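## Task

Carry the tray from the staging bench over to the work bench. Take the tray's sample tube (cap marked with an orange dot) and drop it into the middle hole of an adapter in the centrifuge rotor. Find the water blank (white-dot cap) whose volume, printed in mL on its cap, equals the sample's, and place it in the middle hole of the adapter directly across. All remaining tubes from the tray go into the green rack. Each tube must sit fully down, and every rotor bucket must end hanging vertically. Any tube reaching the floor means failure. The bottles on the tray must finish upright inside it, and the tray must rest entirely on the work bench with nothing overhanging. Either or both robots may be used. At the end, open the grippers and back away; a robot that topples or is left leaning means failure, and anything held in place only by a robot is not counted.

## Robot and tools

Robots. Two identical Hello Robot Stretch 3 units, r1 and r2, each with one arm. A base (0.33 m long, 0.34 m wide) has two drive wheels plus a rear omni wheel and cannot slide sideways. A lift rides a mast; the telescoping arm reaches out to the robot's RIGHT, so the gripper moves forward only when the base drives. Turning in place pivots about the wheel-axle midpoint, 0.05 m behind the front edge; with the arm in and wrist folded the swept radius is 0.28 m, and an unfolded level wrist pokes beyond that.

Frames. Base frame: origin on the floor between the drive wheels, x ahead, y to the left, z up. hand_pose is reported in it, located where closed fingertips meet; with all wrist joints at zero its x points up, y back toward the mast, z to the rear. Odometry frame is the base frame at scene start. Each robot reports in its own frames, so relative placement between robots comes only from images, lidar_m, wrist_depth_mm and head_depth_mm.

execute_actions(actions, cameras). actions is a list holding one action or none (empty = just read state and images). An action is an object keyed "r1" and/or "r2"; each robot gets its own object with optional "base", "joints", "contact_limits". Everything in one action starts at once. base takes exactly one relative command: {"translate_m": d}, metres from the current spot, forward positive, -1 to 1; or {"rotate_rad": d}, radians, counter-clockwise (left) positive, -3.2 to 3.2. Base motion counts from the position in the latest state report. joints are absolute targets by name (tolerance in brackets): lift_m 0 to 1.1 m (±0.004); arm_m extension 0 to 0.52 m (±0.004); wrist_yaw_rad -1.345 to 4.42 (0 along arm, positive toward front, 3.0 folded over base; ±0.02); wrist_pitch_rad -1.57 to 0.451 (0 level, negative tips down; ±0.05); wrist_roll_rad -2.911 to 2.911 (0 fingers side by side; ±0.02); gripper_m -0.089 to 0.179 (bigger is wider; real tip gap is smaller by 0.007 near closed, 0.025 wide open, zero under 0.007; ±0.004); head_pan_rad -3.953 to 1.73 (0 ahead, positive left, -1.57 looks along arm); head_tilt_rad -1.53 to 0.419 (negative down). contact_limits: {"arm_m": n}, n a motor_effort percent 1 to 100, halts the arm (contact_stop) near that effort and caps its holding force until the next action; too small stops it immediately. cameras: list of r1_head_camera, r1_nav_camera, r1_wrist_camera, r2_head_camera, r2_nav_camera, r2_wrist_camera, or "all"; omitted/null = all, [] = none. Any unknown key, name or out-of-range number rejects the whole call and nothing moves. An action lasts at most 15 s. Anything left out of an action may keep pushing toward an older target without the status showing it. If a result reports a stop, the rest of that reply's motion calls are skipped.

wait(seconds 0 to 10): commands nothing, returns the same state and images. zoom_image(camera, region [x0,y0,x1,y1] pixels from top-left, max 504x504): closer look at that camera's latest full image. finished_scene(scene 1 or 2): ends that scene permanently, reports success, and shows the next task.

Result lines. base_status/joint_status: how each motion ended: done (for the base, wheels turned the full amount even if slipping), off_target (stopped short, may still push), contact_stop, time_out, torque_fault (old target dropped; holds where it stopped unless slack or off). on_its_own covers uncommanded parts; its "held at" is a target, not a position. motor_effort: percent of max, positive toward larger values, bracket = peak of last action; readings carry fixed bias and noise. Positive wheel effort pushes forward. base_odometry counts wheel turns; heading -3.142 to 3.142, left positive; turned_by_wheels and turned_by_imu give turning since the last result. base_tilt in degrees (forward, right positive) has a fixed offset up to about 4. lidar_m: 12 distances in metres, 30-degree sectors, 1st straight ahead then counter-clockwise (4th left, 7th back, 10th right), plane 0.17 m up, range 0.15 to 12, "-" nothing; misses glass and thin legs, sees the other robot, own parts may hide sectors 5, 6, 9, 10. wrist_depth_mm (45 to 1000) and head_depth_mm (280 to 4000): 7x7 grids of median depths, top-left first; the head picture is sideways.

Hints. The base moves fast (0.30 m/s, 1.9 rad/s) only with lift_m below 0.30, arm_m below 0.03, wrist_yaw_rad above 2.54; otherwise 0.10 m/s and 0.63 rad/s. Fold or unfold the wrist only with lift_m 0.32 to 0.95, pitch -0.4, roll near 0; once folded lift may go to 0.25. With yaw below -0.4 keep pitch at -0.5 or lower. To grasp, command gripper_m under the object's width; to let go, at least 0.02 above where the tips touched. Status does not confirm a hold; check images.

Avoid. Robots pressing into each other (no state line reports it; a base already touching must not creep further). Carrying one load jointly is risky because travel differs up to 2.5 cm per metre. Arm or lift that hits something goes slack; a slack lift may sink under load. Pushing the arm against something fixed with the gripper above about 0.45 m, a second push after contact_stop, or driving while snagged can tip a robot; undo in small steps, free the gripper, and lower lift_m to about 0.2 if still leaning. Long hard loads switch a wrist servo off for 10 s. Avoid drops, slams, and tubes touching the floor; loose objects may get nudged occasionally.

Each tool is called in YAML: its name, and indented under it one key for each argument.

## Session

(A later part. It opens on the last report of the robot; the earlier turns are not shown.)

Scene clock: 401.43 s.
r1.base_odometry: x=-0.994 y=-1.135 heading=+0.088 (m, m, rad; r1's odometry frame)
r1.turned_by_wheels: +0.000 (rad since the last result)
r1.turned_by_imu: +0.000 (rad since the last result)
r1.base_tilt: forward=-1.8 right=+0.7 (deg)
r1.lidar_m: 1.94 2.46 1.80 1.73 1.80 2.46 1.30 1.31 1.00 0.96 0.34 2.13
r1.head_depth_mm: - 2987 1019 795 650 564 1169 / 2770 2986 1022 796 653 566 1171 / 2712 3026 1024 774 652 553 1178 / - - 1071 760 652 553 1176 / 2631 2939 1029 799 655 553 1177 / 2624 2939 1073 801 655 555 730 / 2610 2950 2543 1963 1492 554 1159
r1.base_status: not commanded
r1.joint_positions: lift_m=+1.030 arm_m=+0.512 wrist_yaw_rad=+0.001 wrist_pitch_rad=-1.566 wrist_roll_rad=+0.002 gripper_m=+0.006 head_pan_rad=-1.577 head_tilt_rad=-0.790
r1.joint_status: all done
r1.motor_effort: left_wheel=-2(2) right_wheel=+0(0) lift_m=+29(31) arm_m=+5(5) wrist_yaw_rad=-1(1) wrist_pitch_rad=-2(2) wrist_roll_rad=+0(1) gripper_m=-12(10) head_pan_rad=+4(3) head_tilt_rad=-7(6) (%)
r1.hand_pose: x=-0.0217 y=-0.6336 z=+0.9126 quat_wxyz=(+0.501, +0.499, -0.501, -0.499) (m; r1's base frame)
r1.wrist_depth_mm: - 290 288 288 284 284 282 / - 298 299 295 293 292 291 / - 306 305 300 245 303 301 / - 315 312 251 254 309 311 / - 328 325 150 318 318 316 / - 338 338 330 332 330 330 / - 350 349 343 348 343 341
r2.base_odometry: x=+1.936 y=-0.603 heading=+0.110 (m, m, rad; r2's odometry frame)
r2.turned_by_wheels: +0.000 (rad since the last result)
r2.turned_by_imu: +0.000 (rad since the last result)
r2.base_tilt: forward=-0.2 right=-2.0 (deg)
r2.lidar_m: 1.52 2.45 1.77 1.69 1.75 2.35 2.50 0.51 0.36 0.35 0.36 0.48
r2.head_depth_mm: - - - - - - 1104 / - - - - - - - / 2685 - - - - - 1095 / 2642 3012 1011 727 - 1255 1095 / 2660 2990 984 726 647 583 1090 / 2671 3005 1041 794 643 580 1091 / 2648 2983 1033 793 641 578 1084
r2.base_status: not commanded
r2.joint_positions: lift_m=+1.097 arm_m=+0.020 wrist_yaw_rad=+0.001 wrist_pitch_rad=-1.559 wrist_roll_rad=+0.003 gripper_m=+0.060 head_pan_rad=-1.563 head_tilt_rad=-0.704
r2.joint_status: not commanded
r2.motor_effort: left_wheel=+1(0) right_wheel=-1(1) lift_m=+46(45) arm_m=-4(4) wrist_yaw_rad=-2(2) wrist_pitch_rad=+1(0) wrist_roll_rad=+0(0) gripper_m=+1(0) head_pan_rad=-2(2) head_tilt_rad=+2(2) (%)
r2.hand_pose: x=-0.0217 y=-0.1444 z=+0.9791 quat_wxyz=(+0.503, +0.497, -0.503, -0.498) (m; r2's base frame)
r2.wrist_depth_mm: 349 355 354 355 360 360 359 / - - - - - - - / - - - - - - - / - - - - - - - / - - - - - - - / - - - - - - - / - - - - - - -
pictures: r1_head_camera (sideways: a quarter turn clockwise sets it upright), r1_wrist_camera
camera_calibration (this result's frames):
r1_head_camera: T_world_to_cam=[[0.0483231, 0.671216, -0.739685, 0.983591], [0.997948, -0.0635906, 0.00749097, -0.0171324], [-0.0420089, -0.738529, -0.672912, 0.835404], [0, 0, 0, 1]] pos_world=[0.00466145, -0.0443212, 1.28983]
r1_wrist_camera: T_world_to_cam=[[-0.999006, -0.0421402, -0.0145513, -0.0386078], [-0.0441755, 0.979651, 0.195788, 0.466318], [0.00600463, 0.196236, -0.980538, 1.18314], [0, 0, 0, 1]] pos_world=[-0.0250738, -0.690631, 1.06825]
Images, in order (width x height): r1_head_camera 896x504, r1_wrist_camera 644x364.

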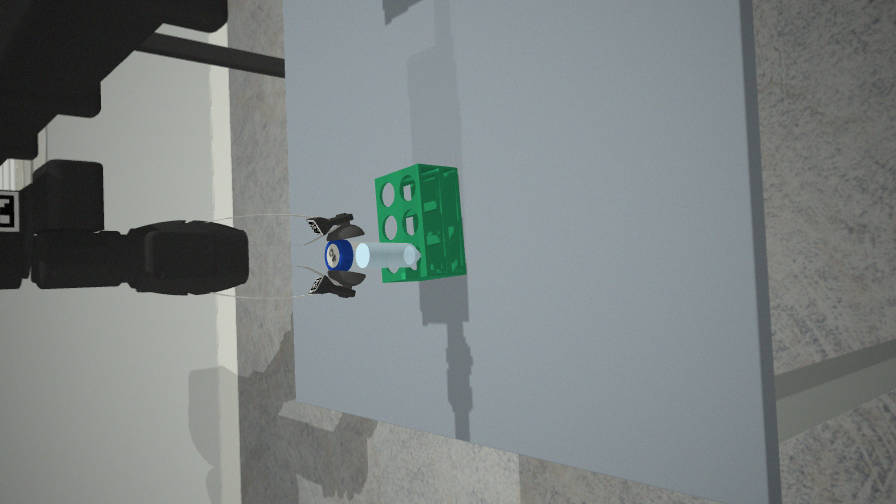

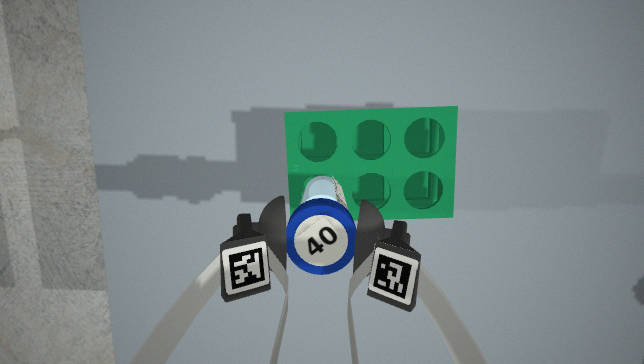

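execute_actions:
  actions:
    - {"r1":{"joints":{"lift_m":0.992}}}
  cameras: ["r1_head_camera"]

execute_actions:
  actions:
    - {"r1":{"joints":{"gripper_m":0.065}}}
  cameras: []

execute_actions:
  actions:
    - {"r1":{"joints":{"lift_m":1.1}}}
  cameras: []

execute_actions:
  actions:
    - {"r1":{"base":{"translate_m":-0.418},"joints":{"arm_m":0.42}}}
  cameras: []

execute_actions:
  actions:
    - {"r1":{"joints":{"lift_m":1.05}}}
  cameras: ["r1_wrist_camera","r1_nav_camera"]

Scene clock: 408.87 s.
r1.base_odometry: x=-0.994 y=-1.135 heading=+0.088 (m, m, rad; r1's odometry frame)
r1.turned_by_wheels: +0.000 (rad since the last result)
r1.turned_by_imu: +0.000 (rad since the last result)
r1.base_tilt: forward=-1.5 right=+0.7 (deg)
r1.lidar_m: 1.94 2.47 1.79 1.73 1.80 2.45 1.30 1.30 1.00 0.96 0.34 2.13
r1.head_depth_mm: 2548 - 963 793 653 565 1169 / - 3026 1021 797 653 565 1176 / - 2996 1021 776 653 552 1176 / - - 1027 760 653 554 1179 / 2639 3003 1024 800 652 554 1177 / 2644 2939 1072 798 655 555 728 / 2596 2956 2534 1962 1486 555 1154
r1.base_status: not commanded
r1.joint_positions: lift_m=+0.992 arm_m=+0.512 wrist_yaw_rad=+0.001 wrist_pitch_rad=-1.566 wrist_roll_rad=+0.002 gripper_m=+0.006 head_pan_rad=-1.577 head_tilt_rad=-0.790
r1.joint_status: all done
r1.motor_effort: left_wheel=-2(2) right_wheel=+0(1) lift_m=+29(29) arm_m=+5(5) wrist_yaw_rad=+0(1) wrist_pitch_rad=-2(2) wrist_roll_rad=-1(1) gripper_m=-11(11) head_pan_rad=+3(3) head_tilt_rad=-6(7) (%)
r1.hand_pose: x=-0.0217 y=-0.6336 z=+0.8746 quat_wxyz=(+0.501, +0.499, -0.501, -0.499) (m; r1's base frame)
r1.wrist_depth_mm: 256 252 252 252 249 250 249 / 981 261 257 258 257 255 255 / - 268 269 238 210 262 262 / - 276 277 213 213 270 268 / - 286 285 150 233 280 280 / - 296 296 293 290 289 287 / - 307 304 304 300 298 300
r2.base_odometry: x=+1.936 y=-0.603 heading=+0.110 (m, m, rad; r2's odometry frame)
r2.turned_by_wheels: +0.000 (rad since the last result)
r2.turned_by_imu: +0.000 (rad since the last result)
r2.base_tilt: forward=-0.1 right=-2.1 (deg)
r2.lidar_m: 1.51 2.45 1.76 1.69 1.74 2.35 2.51 0.51 0.36 0.35 0.36 0.48
r2.head_depth_mm: - - - - - - 1106 / - - - - - - - / 2683 - - - - - 1098 / 2627 2976 1006 728 - 1257 1089 / 2655 3016 986 724 644 583 1090 / 2644 3010 1045 797 643 582 1090 / 2670 3009 1037 792 642 578 1085
r2.base_status: not commanded
r2.joint_positions: lift_m=+1.097 arm_m=+0.020 wrist_yaw_rad=+0.001 wrist_pitch_rad=-1.559 wrist_roll_rad=+0.003 gripper_m=+0.060 head_pan_rad=-1.563 head_tilt_rad=-0.704
r2.joint_status: not commanded
r2.motor_effort: left_wheel=+1(1) right_wheel=-1(1) lift_m=+46(46) arm_m=-4(4) wrist_yaw_rad=-1(1) wrist_pitch_rad=+0(0) wrist_roll_rad=-1(1) gripper_m=+1(1) head_pan_rad=-2(2) head_tilt_rad=+2(2) (%)
r2.hand_pose: x=-0.0217 y=-0.1444 z=+0.9791 quat_wxyz=(+0.503, +0.497, -0.503, -0.498) (m; r2's base frame)
r2.wrist_depth_mm: 347 358 357 358 356 359 361 / - - - - - - - / - - - - - - - / - - - - - - - / - - - - - - - / - - - - - - - / - - - - - - -
pictures: r1_head_camera (sideways: a quarter turn clockwise sets it upright)
camera_calibration (this result's frames):
r1_head_camera: T_world_to_cam=[[0.0483232, 0.671216, -0.739685, 0.983591], [0.997948, -0.0635907, 0.00749097, -0.0171324], [-0.042009, -0.738529, -0.672912, 0.835404], [0, 0, 0, 1]] pos_world=[0.00466145, -0.0443212, 1.28983]
Images, in order (width x height): r1_head_camera 896x504.

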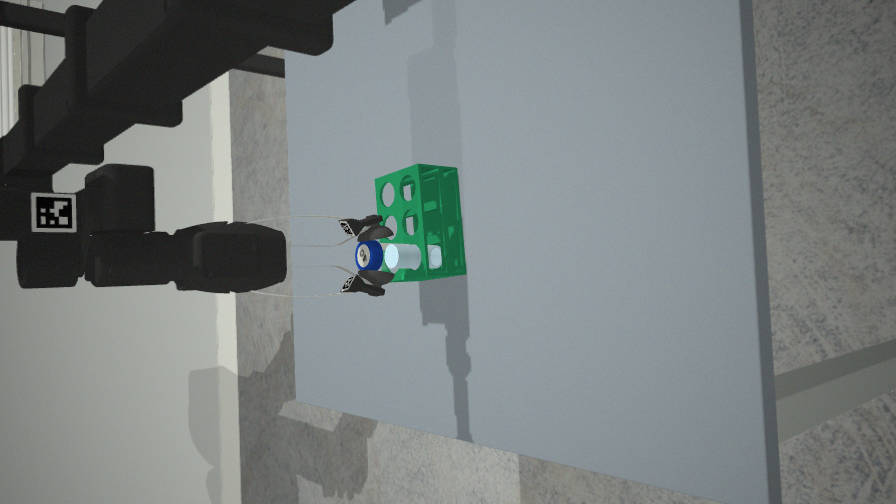

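Scene clock: 409.97 s.
r1.base_odometry: x=-0.994 y=-1.135 heading=+0.088 (m, m, rad; r1's odometry frame)
r1.turned_by_wheels: +0.000 (rad since the last result)
r1.turned_by_imu: +0.000 (rad since the last result)
r1.base_tilt: forward=-1.5 right=+0.7 (deg)
r1.lidar_m: 1.94 2.45 1.80 1.73 1.79 2.45 1.30 1.30 1.00 0.96 0.33 2.13
r1.head_depth_mm: 2573 - 962 794 653 563 1172 / - 3046 1020 795 652 564 1171 / - 3006 1025 775 652 553 1176 / - - 986 756 654 554 1175 / 2644 2950 1027 798 654 554 1172 / 2624 2952 1070 798 655 555 728 / 2614 2934 2507 1959 1490 554 1155
r1.base_status: not commanded
r1.joint_positions: lift_m=+0.992 arm_m=+0.512 wrist_yaw_rad=+0.001 wrist_pitch_rad=-1.566 wrist_roll_rad=+0.002 gripper_m=+0.065 head_pan_rad=-1.577 head_tilt_rad=-0.790
r1.joint_status: all done
r1.motor_effort: left_wheel=-2(2) right_wheel=+1(1) lift_m=+29(29) arm_m=+4(5) wrist_yaw_rad=-1(1) wrist_pitch_rad=-2(2) wrist_roll_rad=+0(0) gripper_m=+0(80) head_pan_rad=+3(3) head_tilt_rad=-6(7) (%)
r1.hand_pose: x=-0.0217 y=-0.6336 z=+0.8746 quat_wxyz=(+0.501, +0.499, -0.501, -0.499) (m; r1's base frame)
r1.wrist_depth_mm: 257 253 253 250 249 247 247 / - 260 260 258 256 255 256 / - 268 267 237 208 262 263 / - 277 275 212 213 272 269 / - 286 281 156 247 281 280 / - 294 297 294 295 288 288 / - 304 301 303 301 302 300
r2.base_odometry: x=+1.936 y=-0.603 heading=+0.110 (m, m, rad; r2's odometry frame)
r2.turned_by_wheels: +0.000 (rad since the last result)
r2.turned_by_imu: +0.000 (rad since the last result)
r2.base_tilt: forward=+0.1 right=-2.1 (deg)
r2.lidar_m: 1.51 2.45 1.76 1.69 1.74 2.35 2.51 0.50 0.36 0.35 0.36 0.48
r2.head_depth_mm: - - - - - - 1100 / - - - - - - - / 2672 - - - - - 1090 / 2653 3013 1005 728 - 1258 1091 / 2671 2987 985 725 645 583 1087 / 2676 3000 1043 796 646 580 1090 / 2680 2982 1037 792 642 580 1085
r2.base_status: not commanded
r2.joint_positions: lift_m=+1.097 arm_m=+0.020 wrist_yaw_rad=+0.001 wrist_pitch_rad=-1.559 wrist_roll_rad=+0.003 gripper_m=+0.060 head_pan_rad=-1.563 head_tilt_rad=-0.704
r2.joint_status: not commanded
r2.motor_effort: left_wheel=+1(1) right_wheel=-1(1) lift_m=+45(46) arm_m=-4(4) wrist_yaw_rad=-1(1) wrist_pitch_rad=+1(0) wrist_roll_rad=+0(0) gripper_m=+1(1) head_pan_rad=-2(2) head_tilt_rad=+2(2) (%)
r2.hand_pose: x=-0.0217 y=-0.1444 z=+0.9791 quat_wxyz=(+0.503, +0.497, -0.503, -0.498) (m; r2's base frame)
r2.wrist_depth_mm: 344 348 355 350 360 362 361 / - - - - - - - / - - - - - - - / - - - - - - - / - - - - - - - / - - - - - - - / - - - - - - -
pictures: none
No camera images: the call's "cameras" was empty. Leave "cameras" out to get every camera's image.

Scene clock: 411.77 s.
r1.base_odometry: x=-0.994 y=-1.135 heading=+0.088 (m, m, rad; r1's odometry frame)
r1.turned_by_wheels: +0.000 (rad since the last result)
r1.turned_by_imu: +0.000 (rad since the last result)
r1.base_tilt: forward=-1.7 right=+0.7 (deg)
r1.lidar_m: 1.94 2.46 1.80 1.73 1.80 2.45 1.30 1.31 1.00 0.96 0.34 2.14
r1.head_depth_mm: 2556 2990 1021 797 651 564 1171 / 2661 2972 1019 794 652 564 1174 / 2694 2978 1023 777 652 552 1173 / - 2973 1022 756 653 554 1176 / 2638 2940 1024 798 654 553 1170 / 2662 2966 1068 800 654 555 729 / 2591 2963 2519 1967 1486 556 1158
r1.base_status: not commanded
r1.joint_positions: lift_m=+1.099 arm_m=+0.512 wrist_yaw_rad=+0.001 wrist_pitch_rad=-1.566 wrist_roll_rad=+0.002 gripper_m=+0.065 head_pan_rad=-1.577 head_tilt_rad=-0.790
r1.joint_status: all done
r1.motor_effort: left_wheel=-2(2) right_wheel=+1(1) lift_m=+41(42) arm_m=+4(4) wrist_yaw_rad=-1(1) wrist_pitch_rad=-2(2) wrist_roll_rad=-1(1) gripper_m=+0(2) head_pan_rad=+3(3) head_tilt_rad=-6(6) (%)
r1.hand_pose: x=-0.0217 y=-0.6336 z=+0.9814 quat_wxyz=(+0.501, +0.499, -0.501, -0.499) (m; r1's base frame)
r1.wrist_depth_mm: - 353 352 349 354 346 344 / - 366 364 362 362 357 350 / - 378 376 366 345 368 367 / - 396 386 321 371 381 377 / - - 396 395 392 391 393 / - - 416 407 405 406 402 / - - 422 423 421 418 418
r2.base_odometry: x=+1.936 y=-0.603 heading=+0.110 (m, m, rad; r2's odometry frame)
r2.turned_by_wheels: +0.000 (rad since the last result)
r2.turned_by_imu: +0.000 (rad since the last result)
r2.base_tilt: forward=-0.1 right=-1.9 (deg)
r2.lidar_m: 1.51 2.45 1.76 1.68 1.75 2.35 2.50 0.51 0.36 0.35 0.36 0.48
r2.head_depth_mm: - - - - - - 1099 / - - - - - - - / 2690 - - - - - 1096 / 2640 3008 1008 727 - 1248 1091 / 2658 3001 984 725 647 582 1093 / 2646 2994 1042 798 644 581 1090 / 2659 3017 1034 794 641 579 1082
r2.base_status: not commanded
r2.joint_positions: lift_m=+1.097 arm_m=+0.020 wrist_yaw_rad=+0.001 wrist_pitch_rad=-1.559 wrist_roll_rad=+0.003 gripper_m=+0.060 head_pan_rad=-1.563 head_tilt_rad=-0.704
r2.joint_status: not commanded
r2.motor_effort: left_wheel=+1(1) right_wheel=-1(1) lift_m=+45(45) arm_m=-4(4) wrist_yaw_rad=-1(1) wrist_pitch_rad=+1(0) wrist_roll_rad=+0(1) gripper_m=+1(1) head_pan_rad=-2(3) head_tilt_rad=+1(2) (%)
r2.hand_pose: x=-0.0217 y=-0.1444 z=+0.9791 quat_wxyz=(+0.503, +0.497, -0.503, -0.498) (m; r2's base frame)
r2.wrist_depth_mm: 350 354 350 354 356 355 363 / - - - - - - - / - - - - - - - / - - - - - - - / - - - - - - - / - - - - - - - / - - - - - - -
pictures: none
No camera images: the call's "cameras" was empty. Leave "cameras" out to get every camera's image.

Scene clock: 416.93 s.
r1.base_odometry: x=-1.410 y=-1.172 heading=+0.088 (m, m, rad; r1's odometry frame)
r1.turned_by_wheels: +0.000 (rad since the last result)
r1.turned_by_imu: -0.001 (rad since the last result)
r1.base_tilt: forward=-1.6 right=+0.6 (deg)
r1.lidar_m: 2.36 2.46 1.80 1.73 1.79 2.44 1.11 0.90 1.00 0.96 1.00 0.63
r1.head_depth_mm: 2680 2975 1018 740 607 563 1176 / 2674 2959 817 725 648 565 1169 / 2651 2999 1021 716 565 553 1169 / - 3023 1027 702 573 554 1179 / 2640 2992 1032 800 656 555 1174 / 2610 2949 1030 799 653 556 1180 / 2627 2932 1032 799 655 555 1155
r1.base_status: done
r1.joint_positions: lift_m=+1.099 arm_m=+0.420 wrist_yaw_rad=+0.001 wrist_pitch_rad=-1.566 wrist_roll_rad=+0.002 gripper_m=+0.065 head_pan_rad=-1.577 head_tilt_rad=-0.790
r1.joint_status: all done
r1.motor_effort: left_wheel=-2(4) right_wheel=+0(3) lift_m=+41(41) arm_m=-4(4) wrist_yaw_rad=-1(1) wrist_pitch_rad=-2(2) wrist_roll_rad=-1(1) gripper_m=+0(0) head_pan_rad=+2(3) head_tilt_rad=-7(7) (%)
r1.hand_pose: x=-0.0217 y=-0.5423 z=+0.9814 quat_wxyz=(+0.501, +0.499, -0.501, -0.499) (m; r1's base frame)
r1.wrist_depth_mm: 353 350 354 346 351 342 294 / 363 365 361 356 357 354 324 / 375 374 375 313 314 311 328 / 391 387 383 322 359 348 340 / 402 399 399 388 390 391 376 / 413 411 412 327 396 393 382 / 429 426 424 265 352 422 413
r2.base_odometry: x=+1.936 y=-0.603 heading=+0.110 (m, m, rad; r2's odometry frame)
r2.turned_by_wheels: +0.000 (rad since the last result)
r2.turned_by_imu: +0.000 (rad since the last result)
r2.base_tilt: forward=-0.1 right=-2.0 (deg)
r2.lidar_m: 1.51 2.46 1.76 1.69 1.74 2.35 2.51 0.51 0.36 0.35 0.36 0.48
r2.head_depth_mm: - - - - - - 1103 / - - - - - - - / 2646 - - - - - 1093 / 2662 3028 1005 729 - 1255 1092 / 2664 3025 983 724 646 583 1088 / 2631 2981 1039 797 643 582 1087 / 2653 3011 1037 792 642 579 1087
r2.base_status: not commanded
r2.joint_positions: lift_m=+1.097 arm_m=+0.020 wrist_yaw_rad=+0.001 wrist_pitch_rad=-1.559 wrist_roll_rad=+0.003 gripper_m=+0.060 head_pan_rad=-1.563 head_tilt_rad=-0.704
r2.joint_status: not commanded
r2.motor_effort: left_wheel=+1(1) right_wheel=+0(1) lift_m=+45(46) arm_m=-4(4) wrist_yaw_rad=-1(1) wrist_pitch_rad=+1(0) wrist_roll_rad=+0(0) gripper_m=+1(1) head_pan_rad=-3(2) head_tilt_rad=+1(1) (%)
r2.hand_pose: x=-0.0217 y=-0.1444 z=+0.9791 quat_wxyz=(+0.503, +0.497, -0.503, -0.498) (m; r2's base frame)
r2.wrist_depth_mm: 351 353 356 356 357 362 361 / - - - - - - - / - - - - - - - / - - - - - - - / - - - - - - - / - - - - - - - / - - - - - - -
pictures: none
No camera images: the call's "cameras" was empty. Leave "cameras" out to get every camera's image.

Scene clock: 418.20 s.
r1.base_odometry: x=-1.410 y=-1.172 heading=+0.088 (m, m, rad; r1's odometry frame)
r1.turned_by_wheels: +0.000 (rad since the last result)
r1.turned_by_imu: +0.000 (rad since the last result)
r1.base_tilt: forward=-1.6 right=+0.6 (deg)
r1.lidar_m: 2.36 2.46 1.80 1.73 1.80 2.45 1.11 0.90 1.00 0.96 1.00 0.63
r1.head_depth_mm: 2800 2972 1016 741 607 565 1174 / 2714 3004 817 723 649 564 1178 / - 3006 1024 709 564 553 1171 / - - 1026 701 574 552 1174 / 2643 2954 1028 800 653 555 1178 / 2618 2980 1031 802 655 554 1180 / 2590 2919 1030 802 654 555 1156
r1.base_status: not commanded
r1.joint_positions: lift_m=+1.050 arm_m=+0.420 wrist_yaw_rad=+0.001 wrist_pitch_rad=-1.566 wrist_roll_rad=+0.002 gripper_m=+0.065 head_pan_rad=-1.577 head_tilt_rad=-0.790
r1.joint_status: all done
r1.motor_effort: left_wheel=-2(2) right_wheel=+1(1) lift_m=+29(36) arm_m=-4(4) wrist_yaw_rad=-1(1) wrist_pitch_rad=-2(2) wrist_roll_rad=-1(1) gripper_m=+0(0) head_pan_rad=+3(3) head_tilt_rad=-6(7) (%)
r1.hand_pose: x=-0.0217 y=-0.5423 z=+0.9326 quat_wxyz=(+0.501, +0.499, -0.501, -0.499) (m; r1's base frame)
r1.wrist_depth_mm: 309 307 306 304 304 299 282 / 320 318 315 310 311 308 297 / 326 327 326 265 262 264 272 / 340 337 333 266 270 298 289 / 351 347 344 338 340 338 322 / 363 360 360 311 350 350 327 / 377 372 370 241 320 325 307
r2.base_odometry: x=+1.936 y=-0.603 heading=+0.110 (m, m, rad; r2's odometry frame)
r2.turned_by_wheels: +0.000 (rad since the last result)
r2.turned_by_imu: +0.000 (rad since the last result)
r2.base_tilt: forward=-0.2 right=-2.0 (deg)
r2.lidar_m: 1.51 2.45 1.77 1.69 1.75 2.36 2.50 0.50 0.36 0.35 0.36 0.48
r2.head_depth_mm: - - - - - - 1102 / - - - - - - - / 2651 - - - - - 1096 / 2680 2970 1011 731 - 1255 1093 / 2643 3007 989 725 646 583 1086 / 2638 2990 1043 796 645 581 1086 / 2644 2986 1041 794 642 578 1081
r2.base_status: not commanded
r2.joint_positions: lift_m=+1.097 arm_m=+0.020 wrist_yaw_rad=+0.001 wrist_pitch_rad=-1.559 wrist_roll_rad=+0.003 gripper_m=+0.060 head_pan_rad=-1.563 head_tilt_rad=-0.704
r2.joint_status: not commanded
r2.motor_effort: left_wheel=+1(0) right_wheel=-1(1) lift_m=+46(45) arm_m=-4(4) wrist_yaw_rad=-1(1) wrist_pitch_rad=+0(1) wrist_roll_rad=+0(1) gripper_m=+1(1) head_pan_rad=-2(3) head_tilt_rad=+2(1) (%)
r2.hand_pose: x=-0.0217 y=-0.1444 z=+0.9791 quat_wxyz=(+0.503, +0.497, -0.503, -0.498) (m; r2's base frame)
r2.wrist_depth_mm: 345 352 349 358 354 354 362 / - - - - - - - / - - - - - - - / - - - - - - - / - - - - - - - / - - - - - - - / - - - - - - -
pictures: r1_nav_camera (sideways: a quarter turn counterclockwise sets it upright), r1_wrist_camera
camera_calibration (this result's frames):
r1_nav_camera: T_world_to_cam=[[0.0260981, -0.693146, 0.720325, -0.901074], [-0.998745, -0.0489003, -0.0108697, 0.0674927], [0.0427584, -0.719137, -0.693552, 0.853944], [0, 0, 0, 1]] pos_world=[0.054411, -0.00717292, 1.24205]
r1_wrist_camera: T_world_to_cam=[[-0.999006, -0.0421387, -0.0145558, -0.0344632], [-0.0441757, 0.979629, 0.195897, 0.372825], [0.00600446, 0.196346, -0.980516, 1.18489], [0, 0, 0, 1]] pos_world=[-0.0250738, -0.599331, 1.08827]
Images, in order (width x height): r1_nav_camera 672x504, r1_wrist_camera 644x364.

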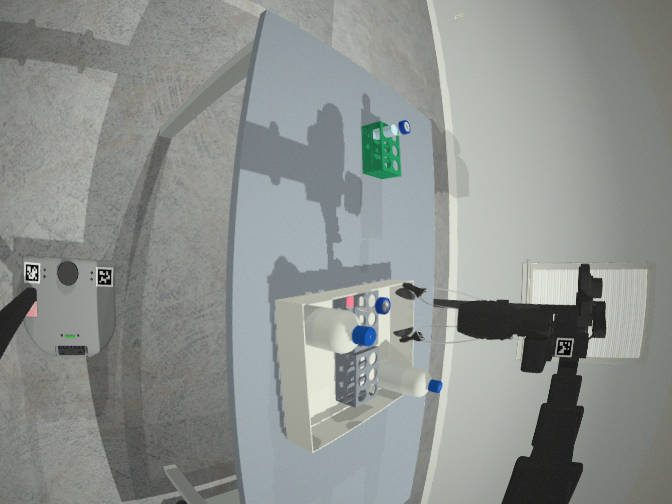

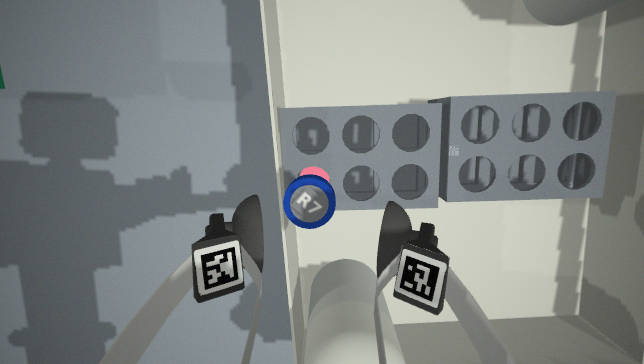

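execute_actions:
  actions:
    - {"r1":{"base":{"translate_m":0.008},"joints":{"lift_m":0.991,"arm_m":0.423}}}
  cameras: []

execute_actions:
  actions:
    - {"r1":{"joints":{"gripper_m":0.005}}}
  cameras: ["r1_wrist_camera"]

execute_actions:
  actions:
    - {"r1":{"joints":{"lift_m":1.1}}}
  cameras: []

execute_actions:
  actions:
    - {"r1":{"base":{"translate_m":0.33},"joints":{"arm_m":0.514,"lift_m":1.07}}}
  cameras: ["r1_wrist_camera"]

execute_actions:
  actions:
    - {"r1":{"joints":{"lift_m":1.03}}}
  cameras: ["r1_wrist_camera","r1_head_camera"]

Scene clock: 425.90 s.
r1.base_odometry: x=-1.402 y=-1.171 heading=+0.088 (m, m, rad; r1's odometry frame)
r1.turned_by_wheels: +0.000 (rad since the last result)
r1.turned_by_imu: -0.001 (rad since the last result)
r1.base_tilt: forward=-1.7 right=+0.5 (deg)
r1.lidar_m: 2.35 2.46 1.79 1.73 1.79 2.45 1.11 0.90 1.00 0.96 1.00 0.63
r1.head_depth_mm: 2649 - 827 741 605 564 1173 / - 2983 868 749 648 566 1177 / - 3050 1030 703 556 553 1178 / 2519 - 857 702 607 553 1171 / 2668 2976 1026 798 654 553 1177 / 2631 2931 1029 801 655 553 1174 / 2595 2910 1029 802 655 555 1161
r1.base_status: done
r1.joint_positions: lift_m=+0.991 arm_m=+0.423 wrist_yaw_rad=+0.001 wrist_pitch_rad=-1.567 wrist_roll_rad=+0.002 gripper_m=+0.065 head_pan_rad=-1.577 head_tilt_rad=-0.790
r1.joint_status: all done
r1.motor_effort: left_wheel=-2(4) right_wheel=+0(4) lift_m=+30(29) arm_m=+5(5) wrist_yaw_rad=-1(0) wrist_pitch_rad=-2(2) wrist_roll_rad=+0(0) gripper_m=+0(0) head_pan_rad=+3(3) head_tilt_rad=-6(6) (%)
r1.hand_pose: x=-0.0217 y=-0.5446 z=+0.8736 quat_wxyz=(+0.501, +0.499, -0.501, -0.499) (m; r1's base frame)
r1.wrist_depth_mm: 253 252 252 247 247 246 246 / 260 261 258 254 255 252 250 / 268 266 266 204 234 207 204 / 276 275 274 210 224 210 208 / 289 284 281 153 244 277 277 / 294 294 296 288 288 286 286 / 306 305 301 238 293 297 294
r2.base_odometry: x=+1.936 y=-0.603 heading=+0.110 (m, m, rad; r2's odometry frame)
r2.turned_by_wheels: +0.000 (rad since the last result)
r2.turned_by_imu: +0.000 (rad since the last result)
r2.base_tilt: forward=+0.0 right=-1.9 (deg)
r2.lidar_m: 1.51 2.44 1.76 1.69 1.75 2.35 2.51 0.51 0.36 0.35 0.36 0.48
r2.head_depth_mm: - - - - - - 1107 / - - - - - - - / 1923 - - - - - 1095 / 2672 2990 1006 728 - 1253 1094 / 2638 3007 989 724 646 582 1087 / 2677 2995 1042 795 643 580 1088 / 2653 2988 1032 794 641 579 1083
r2.base_status: not commanded
r2.joint_positions: lift_m=+1.097 arm_m=+0.020 wrist_yaw_rad=+0.001 wrist_pitch_rad=-1.559 wrist_roll_rad=+0.003 gripper_m=+0.060 head_pan_rad=-1.563 head_tilt_rad=-0.704
r2.joint_status: not commanded
r2.motor_effort: left_wheel=+0(1) right_wheel=-1(1) lift_m=+45(45) arm_m=-4(4) wrist_yaw_rad=+0(1) wrist_pitch_rad=+1(1) wrist_roll_rad=+0(0) gripper_m=+1(1) head_pan_rad=-2(2) head_tilt_rad=+2(2) (%)
r2.hand_pose: x=-0.0217 y=-0.1444 z=+0.9791 quat_wxyz=(+0.503, +0.497, -0.503, -0.498) (m; r2's base frame)
r2.wrist_depth_mm: 349 351 350 361 352 360 364 / - - - - - - - / - - - - - - - / - - - - - - - / - - - - - - - / - - - - - - - / - - - - - - -
pictures: none
No camera images: the call's "cameras" was empty. Leave "cameras" out to get every camera's image.

Scene clock: 427.00 s.
r1.base_odometry: x=-1.402 y=-1.171 heading=+0.088 (m, m, rad; r1's odometry frame)
r1.turned_by_wheels: +0.000 (rad since the last result)
r1.turned_by_imu: +0.000 (rad since the last result)
r1.base_tilt: forward=-1.6 right=+0.6 (deg)
r1.lidar_m: 2.35 2.46 1.79 1.73 1.80 2.45 1.11 0.90 1.00 0.96 1.00 0.63
r1.head_depth_mm: 2642 - 823 741 606 565 1176 / - 2992 866 747 648 564 1176 / - 3065 1024 704 553 553 1173 / 2548 - 859 699 608 554 1180 / 2646 2980 1025 798 654 554 1173 / 2600 2993 1027 801 654 555 1181 / 2587 2943 1032 801 655 555 1157
r1.base_status: not commanded
r1.joint_positions: lift_m=+0.991 arm_m=+0.423 wrist_yaw_rad=+0.001 wrist_pitch_rad=-1.567 wrist_roll_rad=+0.002 gripper_m=+0.006 head_pan_rad=-1.577 head_tilt_rad=-0.790
r1.joint_status: all done
r1.motor_effort: left_wheel=-2(2) right_wheel=+1(1) lift_m=+29(29) arm_m=+4(5) wrist_yaw_rad=-1(1) wrist_pitch_rad=-2(2) wrist_roll_rad=+0(1) gripper_m=-11(84) head_pan_rad=+2(3) head_tilt_rad=-7(6) (%)
r1.hand_pose: x=-0.0217 y=-0.5446 z=+0.8736 quat_wxyz=(+0.501, +0.499, -0.501, -0.499) (m; r1's base frame)
r1.wrist_depth_mm: 252 253 249 248 245 246 245 / 261 260 259 254 256 251 251 / 268 268 267 204 234 208 203 / 278 276 276 209 236 210 208 / 285 285 282 150 245 277 276 / 296 293 295 285 285 287 285 / 304 305 302 239 277 295 295
r2.base_odometry: x=+1.936 y=-0.603 heading=+0.110 (m, m, rad; r2's odometry frame)
r2.turned_by_wheels: +0.000 (rad since the last result)
r2.turned_by_imu: +0.000 (rad since the last result)
r2.base_tilt: forward=+0.0 right=-2.0 (deg)
r2.lidar_m: 1.51 2.45 1.77 1.69 1.74 2.35 2.51 0.51 0.36 0.35 0.36 0.48
r2.head_depth_mm: - - - - - - 1101 / - - - - - - - / 1920 - - - - - 1094 / 2657 3024 1002 729 - 1249 1094 / 2640 3013 982 725 646 582 1085 / 2655 3034 1040 796 644 581 1087 / 2663 3036 1035 792 641 579 1083
r2.base_status: not commanded
r2.joint_positions: lift_m=+1.097 arm_m=+0.020 wrist_yaw_rad=+0.001 wrist_pitch_rad=-1.559 wrist_roll_rad=+0.003 gripper_m=+0.060 head_pan_rad=-1.563 head_tilt_rad=-0.704
r2.joint_status: not commanded
r2.motor_effort: left_wheel=+1(1) right_wheel=-1(1) lift_m=+45(45) arm_m=-4(4) wrist_yaw_rad=-2(1) wrist_pitch_rad=+1(0) wrist_roll_rad=+0(0) gripper_m=+0(1) head_pan_rad=-2(2) head_tilt_rad=+1(2) (%)
r2.hand_pose: x=-0.0217 y=-0.1444 z=+0.9791 quat_wxyz=(+0.503, +0.497, -0.503, -0.498) (m; r2's base frame)
r2.wrist_depth_mm: 350 355 348 354 353 358 362 / - - - - - - - / - - - - - - - / - - - - - - - / - - - - - - - / - - - - - - - / - - - - - - -
pictures: r1_wrist_camera
camera_calibration (this result's frames):
r1_wrist_camera: T_world_to_cam=[[-0.999006, -0.042138, -0.014559, -0.0354146], [-0.044176, 0.979614, 0.195972, 0.386534], [0.0060043, 0.196421, -0.980501, 1.12752], [0, 0, 0, 1]] pos_world=[-0.0250738, -0.601615, 1.02927]
Images, in order (width x height): r1_wrist_camera 644x364.

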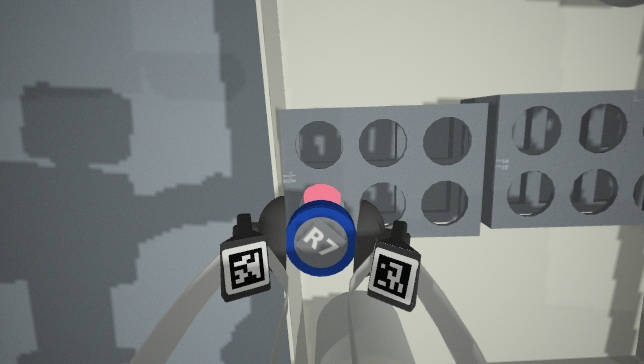

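Scene clock: 428.83 s.
r1.base_odometry: x=-1.402 y=-1.171 heading=+0.088 (m, m, rad; r1's odometry frame)
r1.turned_by_wheels: +0.000 (rad since the last result)
r1.turned_by_imu: +0.000 (rad since the last result)
r1.base_tilt: forward=-1.7 right=+0.7 (deg)
r1.lidar_m: 2.34 2.45 1.79 1.73 1.80 2.44 1.10 0.90 1.00 0.96 1.00 0.63
r1.head_depth_mm: 2699 3016 978 741 604 566 1179 / 2658 2976 867 747 650 565 1176 / 2648 2998 1021 711 554 552 1171 / - 3015 857 704 607 553 1170 / 2630 2959 1026 798 653 553 1181 / 2636 2921 1028 798 656 554 1181 / 2634 2947 1029 800 655 555 1154
r1.base_status: not commanded
r1.joint_positions: lift_m=+1.099 arm_m=+0.423 wrist_yaw_rad=+0.001 wrist_pitch_rad=-1.567 wrist_roll_rad=+0.002 gripper_m=+0.006 head_pan_rad=-1.577 head_tilt_rad=-0.790
r1.joint_status: all done
r1.motor_effort: left_wheel=-2(2) right_wheel=+1(1) lift_m=+40(43) arm_m=+5(5) wrist_yaw_rad=-1(1) wrist_pitch_rad=-2(2) wrist_roll_rad=+0(0) gripper_m=-11(11) head_pan_rad=+3(3) head_tilt_rad=-6(5) (%)
r1.hand_pose: x=-0.0217 y=-0.5446 z=+0.9814 quat_wxyz=(+0.501, +0.499, -0.501, -0.499) (m; r1's base frame)
r1.wrist_depth_mm: 354 353 350 347 350 340 288 / 359 365 362 358 357 357 321 / 374 380 375 363 312 310 312 / 388 389 385 320 344 367 347 / 396 397 400 150 386 389 370 / 414 416 418 308 400 400 374 / 431 428 428 271 338 367 420
r2.base_odometry: x=+1.936 y=-0.603 heading=+0.110 (m, m, rad; r2's odometry frame)
r2.turned_by_wheels: +0.000 (rad since the last result)
r2.turned_by_imu: +0.000 (rad since the last result)
r2.base_tilt: forward=-0.1 right=-2.2 (deg)
r2.lidar_m: 1.51 2.45 1.77 1.69 1.74 2.36 2.51 0.51 0.36 0.35 0.36 0.48
r2.head_depth_mm: - - - - - - 1103 / - - - - - - - / 2647 - - - - - 1093 / 2653 2990 1005 729 - 1255 1088 / 2666 2987 984 726 647 582 1088 / 2651 3019 1045 795 643 580 1085 / 2659 2993 1034 791 641 578 1083
r2.base_status: not commanded
r2.joint_positions: lift_m=+1.097 arm_m=+0.020 wrist_yaw_rad=+0.001 wrist_pitch_rad=-1.559 wrist_roll_rad=+0.003 gripper_m=+0.060 head_pan_rad=-1.563 head_tilt_rad=-0.704
r2.joint_status: not commanded
r2.motor_effort: left_wheel=+1(1) right_wheel=-1(1) lift_m=+45(46) arm_m=-4(4) wrist_yaw_rad=+0(1) wrist_pitch_rad=+0(1) wrist_roll_rad=-1(0) gripper_m=+0(1) head_pan_rad=-2(2) head_tilt_rad=+1(2) (%)
r2.hand_pose: x=-0.0217 y=-0.1444 z=+0.9791 quat_wxyz=(+0.503, +0.497, -0.503, -0.498) (m; r2's base frame)
r2.wrist_depth_mm: 349 353 354 353 355 360 362 / - - - - - - - / - - - - - - - / - - - - - - - / - - - - - - - / - - - - - - - / - - - - - - -
pictures: none
No camera images: the call's "cameras" was empty. Leave "cameras" out to get every camera's image.

Scene clock: 433.27 s.
r1.base_odometry: x=-1.074 y=-1.142 heading=+0.088 (m, m, rad; r1's odometry frame)
r1.turned_by_wheels: +0.000 (rad since the last result)
r1.turned_by_imu: -0.001 (rad since the last result)
r1.base_tilt: forward=-1.7 right=+0.7 (deg)
r1.lidar_m: 2.02 2.46 1.79 1.73 1.80 2.46 1.22 1.22 1.00 0.96 0.37 2.21
r1.head_depth_mm: 2598 2999 1015 785 650 565 1174 / 2639 2965 1021 796 651 564 1178 / 2696 2986 1021 798 652 554 1172 / - 3092 984 774 653 554 1175 / 2627 2944 1026 754 654 554 1176 / 2631 2966 1025 799 655 554 1182 / 2635 2947 2426 801 654 555 712
r1.base_status: done
r1.joint_positions: lift_m=+1.070 arm_m=+0.514 wrist_yaw_rad=+0.001 wrist_pitch_rad=-1.567 wrist_roll_rad=+0.002 gripper_m=+0.006 head_pan_rad=-1.577 head_tilt_rad=-0.790
r1.joint_status: all done
r1.motor_effort: left_wheel=-2(1) right_wheel=+1(3) lift_m=+29(34) arm_m=+5(5) wrist_yaw_rad=-1(1) wrist_pitch_rad=-2(2) wrist_roll_rad=-1(1) gripper_m=-12(11) head_pan_rad=+3(3) head_tilt_rad=-6(7) (%)
r1.hand_pose: x=-0.0217 y=-0.6355 z=+0.9526 quat_wxyz=(+0.501, +0.499, -0.501, -0.499) (m; r1's base frame)
r1.wrist_depth_mm: 330 325 327 323 320 320 320 / 340 334 332 332 332 331 327 / 353 343 337 319 340 340 334 / - 353 290 299 352 350 347 / - 368 365 151 365 363 355 / - 380 385 378 377 375 356 / - 395 393 393 391 387 366
r2.base_odometry: x=+1.936 y=-0.603 heading=+0.110 (m, m, rad; r2's odometry frame)
r2.turned_by_wheels: +0.000 (rad since the last result)
r2.turned_by_imu: +0.000 (rad since the last result)
r2.base_tilt: forward=-0.1 right=-1.9 (deg)
r2.lidar_m: 1.51 2.45 1.77 1.69 1.75 2.35 2.51 0.51 0.36 0.35 0.36 0.48
r2.head_depth_mm: - - - - - - 1102 / - - - - - - - / 2675 - - - - - 1096 / 2652 3014 1003 729 - 1253 1092 / 2651 2985 984 724 646 582 1087 / 2662 2994 1041 793 643 581 1089 / 2633 3013 1036 793 641 579 1082
r2.base_status: not commanded
r2.joint_positions: lift_m=+1.097 arm_m=+0.020 wrist_yaw_rad=+0.001 wrist_pitch_rad=-1.559 wrist_roll_rad=+0.003 gripper_m=+0.060 head_pan_rad=-1.563 head_tilt_rad=-0.704
r2.joint_status: not commanded
r2.motor_effort: left_wheel=+1(1) right_wheel=-1(1) lift_m=+45(45) arm_m=-4(4) wrist_yaw_rad=-1(1) wrist_pitch_rad=+1(1) wrist_roll_rad=+0(0) gripper_m=+1(1) head_pan_rad=-2(3) head_tilt_rad=+2(1) (%)
r2.hand_pose: x=-0.0217 y=-0.1444 z=+0.9791 quat_wxyz=(+0.503, +0.497, -0.503, -0.498) (m; r2's base frame)
r2.wrist_depth_mm: 350 351 355 355 356 361 359 / - - - - - - - / - - - - - - - / - - - - - - - / - - - - - - - / - - - - - - - / - - - - - - -
pictures: r1_wrist_camera
camera_calibration (this result's frames):
r1_wrist_camera: T_world_to_cam=[[-0.999006, -0.042136, -0.0145639, -0.0380917], [-0.0441758, 0.97959, 0.196091, 0.460037], [0.0060042, 0.196539, -0.980478, 1.22289], [0, 0, 0, 1]] pos_world=[-0.0250738, -0.692599, 1.10825]
Images, in order (width x height): r1_wrist_camera 644x364.

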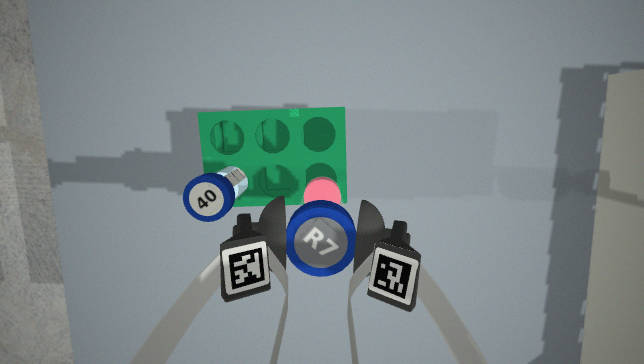

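Scene clock: 434.43 s.
r1.base_odometry: x=-1.074 y=-1.142 heading=+0.088 (m, m, rad; r1's odometry frame)
r1.turned_by_wheels: +0.000 (rad since the last result)
r1.turned_by_imu: +0.000 (rad since the last result)
r1.base_tilt: forward=-1.8 right=+0.5 (deg)
r1.lidar_m: 2.02 2.46 1.80 1.73 1.80 2.45 1.22 1.22 1.00 0.96 0.37 2.21
r1.head_depth_mm: - 2962 1017 784 651 565 1171 / 2781 2934 1018 795 652 564 1176 / 2706 3031 1020 798 651 554 1177 / - - 1063 768 653 553 1174 / 2639 2989 1025 755 654 553 1173 / 2624 2982 1025 798 655 554 1176 / 2606 2939 2423 802 656 555 713
r1.base_status: not commanded
r1.joint_positions: lift_m=+1.030 arm_m=+0.514 wrist_yaw_rad=+0.001 wrist_pitch_rad=-1.567 wrist_roll_rad=+0.002 gripper_m=+0.006 head_pan_rad=-1.577 head_tilt_rad=-0.790
r1.joint_status: all done
r1.motor_effort: left_wheel=-2(2) right_wheel=+0(0) lift_m=+29(30) arm_m=+5(5) wrist_yaw_rad=+0(0) wrist_pitch_rad=-2(2) wrist_roll_rad=-1(1) gripper_m=-11(11) head_pan_rad=+4(3) head_tilt_rad=-7(6) (%)
r1.hand_pose: x=-0.0217 y=-0.6356 z=+0.9126 quat_wxyz=(+0.501, +0.499, -0.501, -0.499) (m; r1's base frame)
r1.wrist_depth_mm: 289 288 287 286 285 284 281 / 297 294 297 294 293 291 294 / 306 307 249 248 302 301 299 / 317 316 251 251 313 311 309 / 332 328 290 151 320 319 317 / 341 338 340 335 331 334 330 / 358 348 350 349 346 342 337
r2.base_odometry: x=+1.936 y=-0.603 heading=+0.110 (m, m, rad; r2's odometry frame)
r2.turned_by_wheels: +0.000 (rad since the last result)
r2.turned_by_imu: +0.000 (rad since the last result)
r2.base_tilt: forward=-0.1 right=-1.9 (deg)
r2.lidar_m: 1.51 2.46 1.77 1.69 1.74 2.35 2.50 0.50 0.36 0.35 0.36 0.48
r2.head_depth_mm: - - - - - - 1103 / - - - - - - - / 2691 - - - - - 1092 / 2658 3018 1009 730 - 1254 1095 / 2670 2987 980 724 647 584 1090 / 2659 3007 1038 796 644 580 1094 / 2661 3024 1034 791 641 579 1083
r2.base_status: not commanded
r2.joint_positions: lift_m=+1.097 arm_m=+0.020 wrist_yaw_rad=+0.001 wrist_pitch_rad=-1.559 wrist_roll_rad=+0.003 gripper_m=+0.060 head_pan_rad=-1.563 head_tilt_rad=-0.704
r2.joint_status: not commanded
r2.motor_effort: left_wheel=+1(1) right_wheel=-1(1) lift_m=+45(45) arm_m=-4(4) wrist_yaw_rad=-1(1) wrist_pitch_rad=+0(1) wrist_roll_rad=+0(0) gripper_m=+1(1) head_pan_rad=-2(2) head_tilt_rad=+2(2) (%)
r2.hand_pose: x=-0.0217 y=-0.1444 z=+0.9791 quat_wxyz=(+0.503, +0.497, -0.503, -0.498) (m; r2's base frame)
r2.wrist_depth_mm: 347 353 351 355 359 360 361 / - - - - - - - / - - - - - - - / - - - - - - - / - - - - - - - / - - - - - - - / - - - - - - -
pictures: r1_head_camera (sideways: a quarter turn clockwise sets it upright), r1_wrist_camera
camera_calibration (this result's frames):
r1_head_camera: T_world_to_cam=[[0.0483141, 0.671222, -0.73968, 0.983585], [0.997949, -0.0635772, 0.00749059, -0.0171319], [-0.0419989, -0.738525, -0.672917, 0.835411], [0, 0, 0, 1]] pos_world=[0.00466205, -0.0443212, 1.28983]
r1_wrist_camera: T_world_to_cam=[[-0.999006, -0.0421355, -0.0145639, -0.038674], [-0.0441753, 0.97959, 0.196091, 0.467881], [0.00600429, 0.196539, -0.980478, 1.18367], [0, 0, 0, 1]] pos_world=[-0.0250738, -0.6926, 1.06825]
Images, in order (width x height): r1_head_camera 896x504, r1_wrist_camera 644x364.

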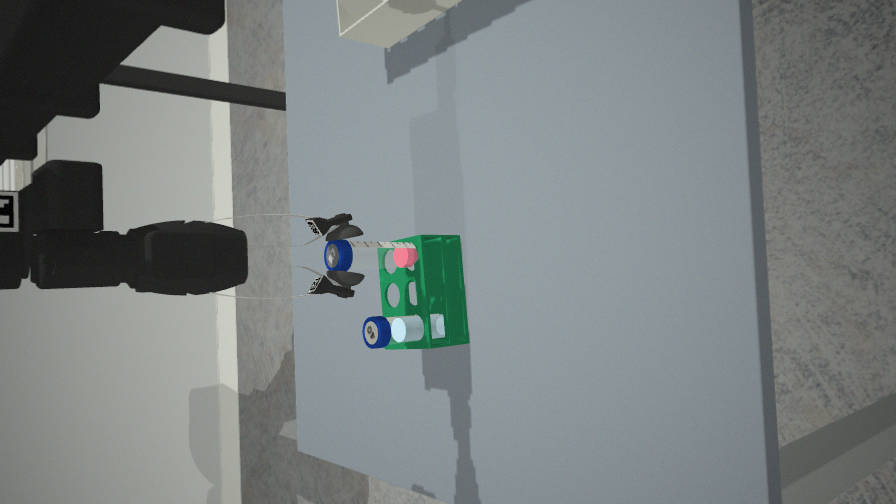

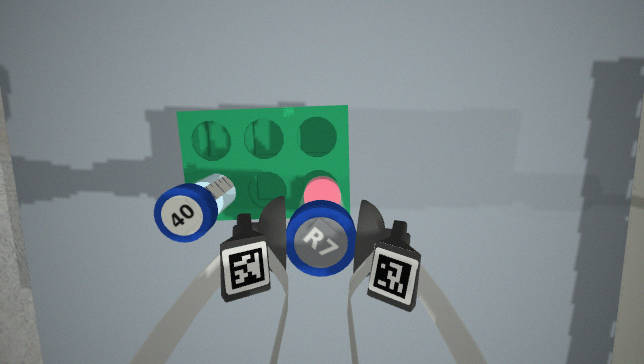

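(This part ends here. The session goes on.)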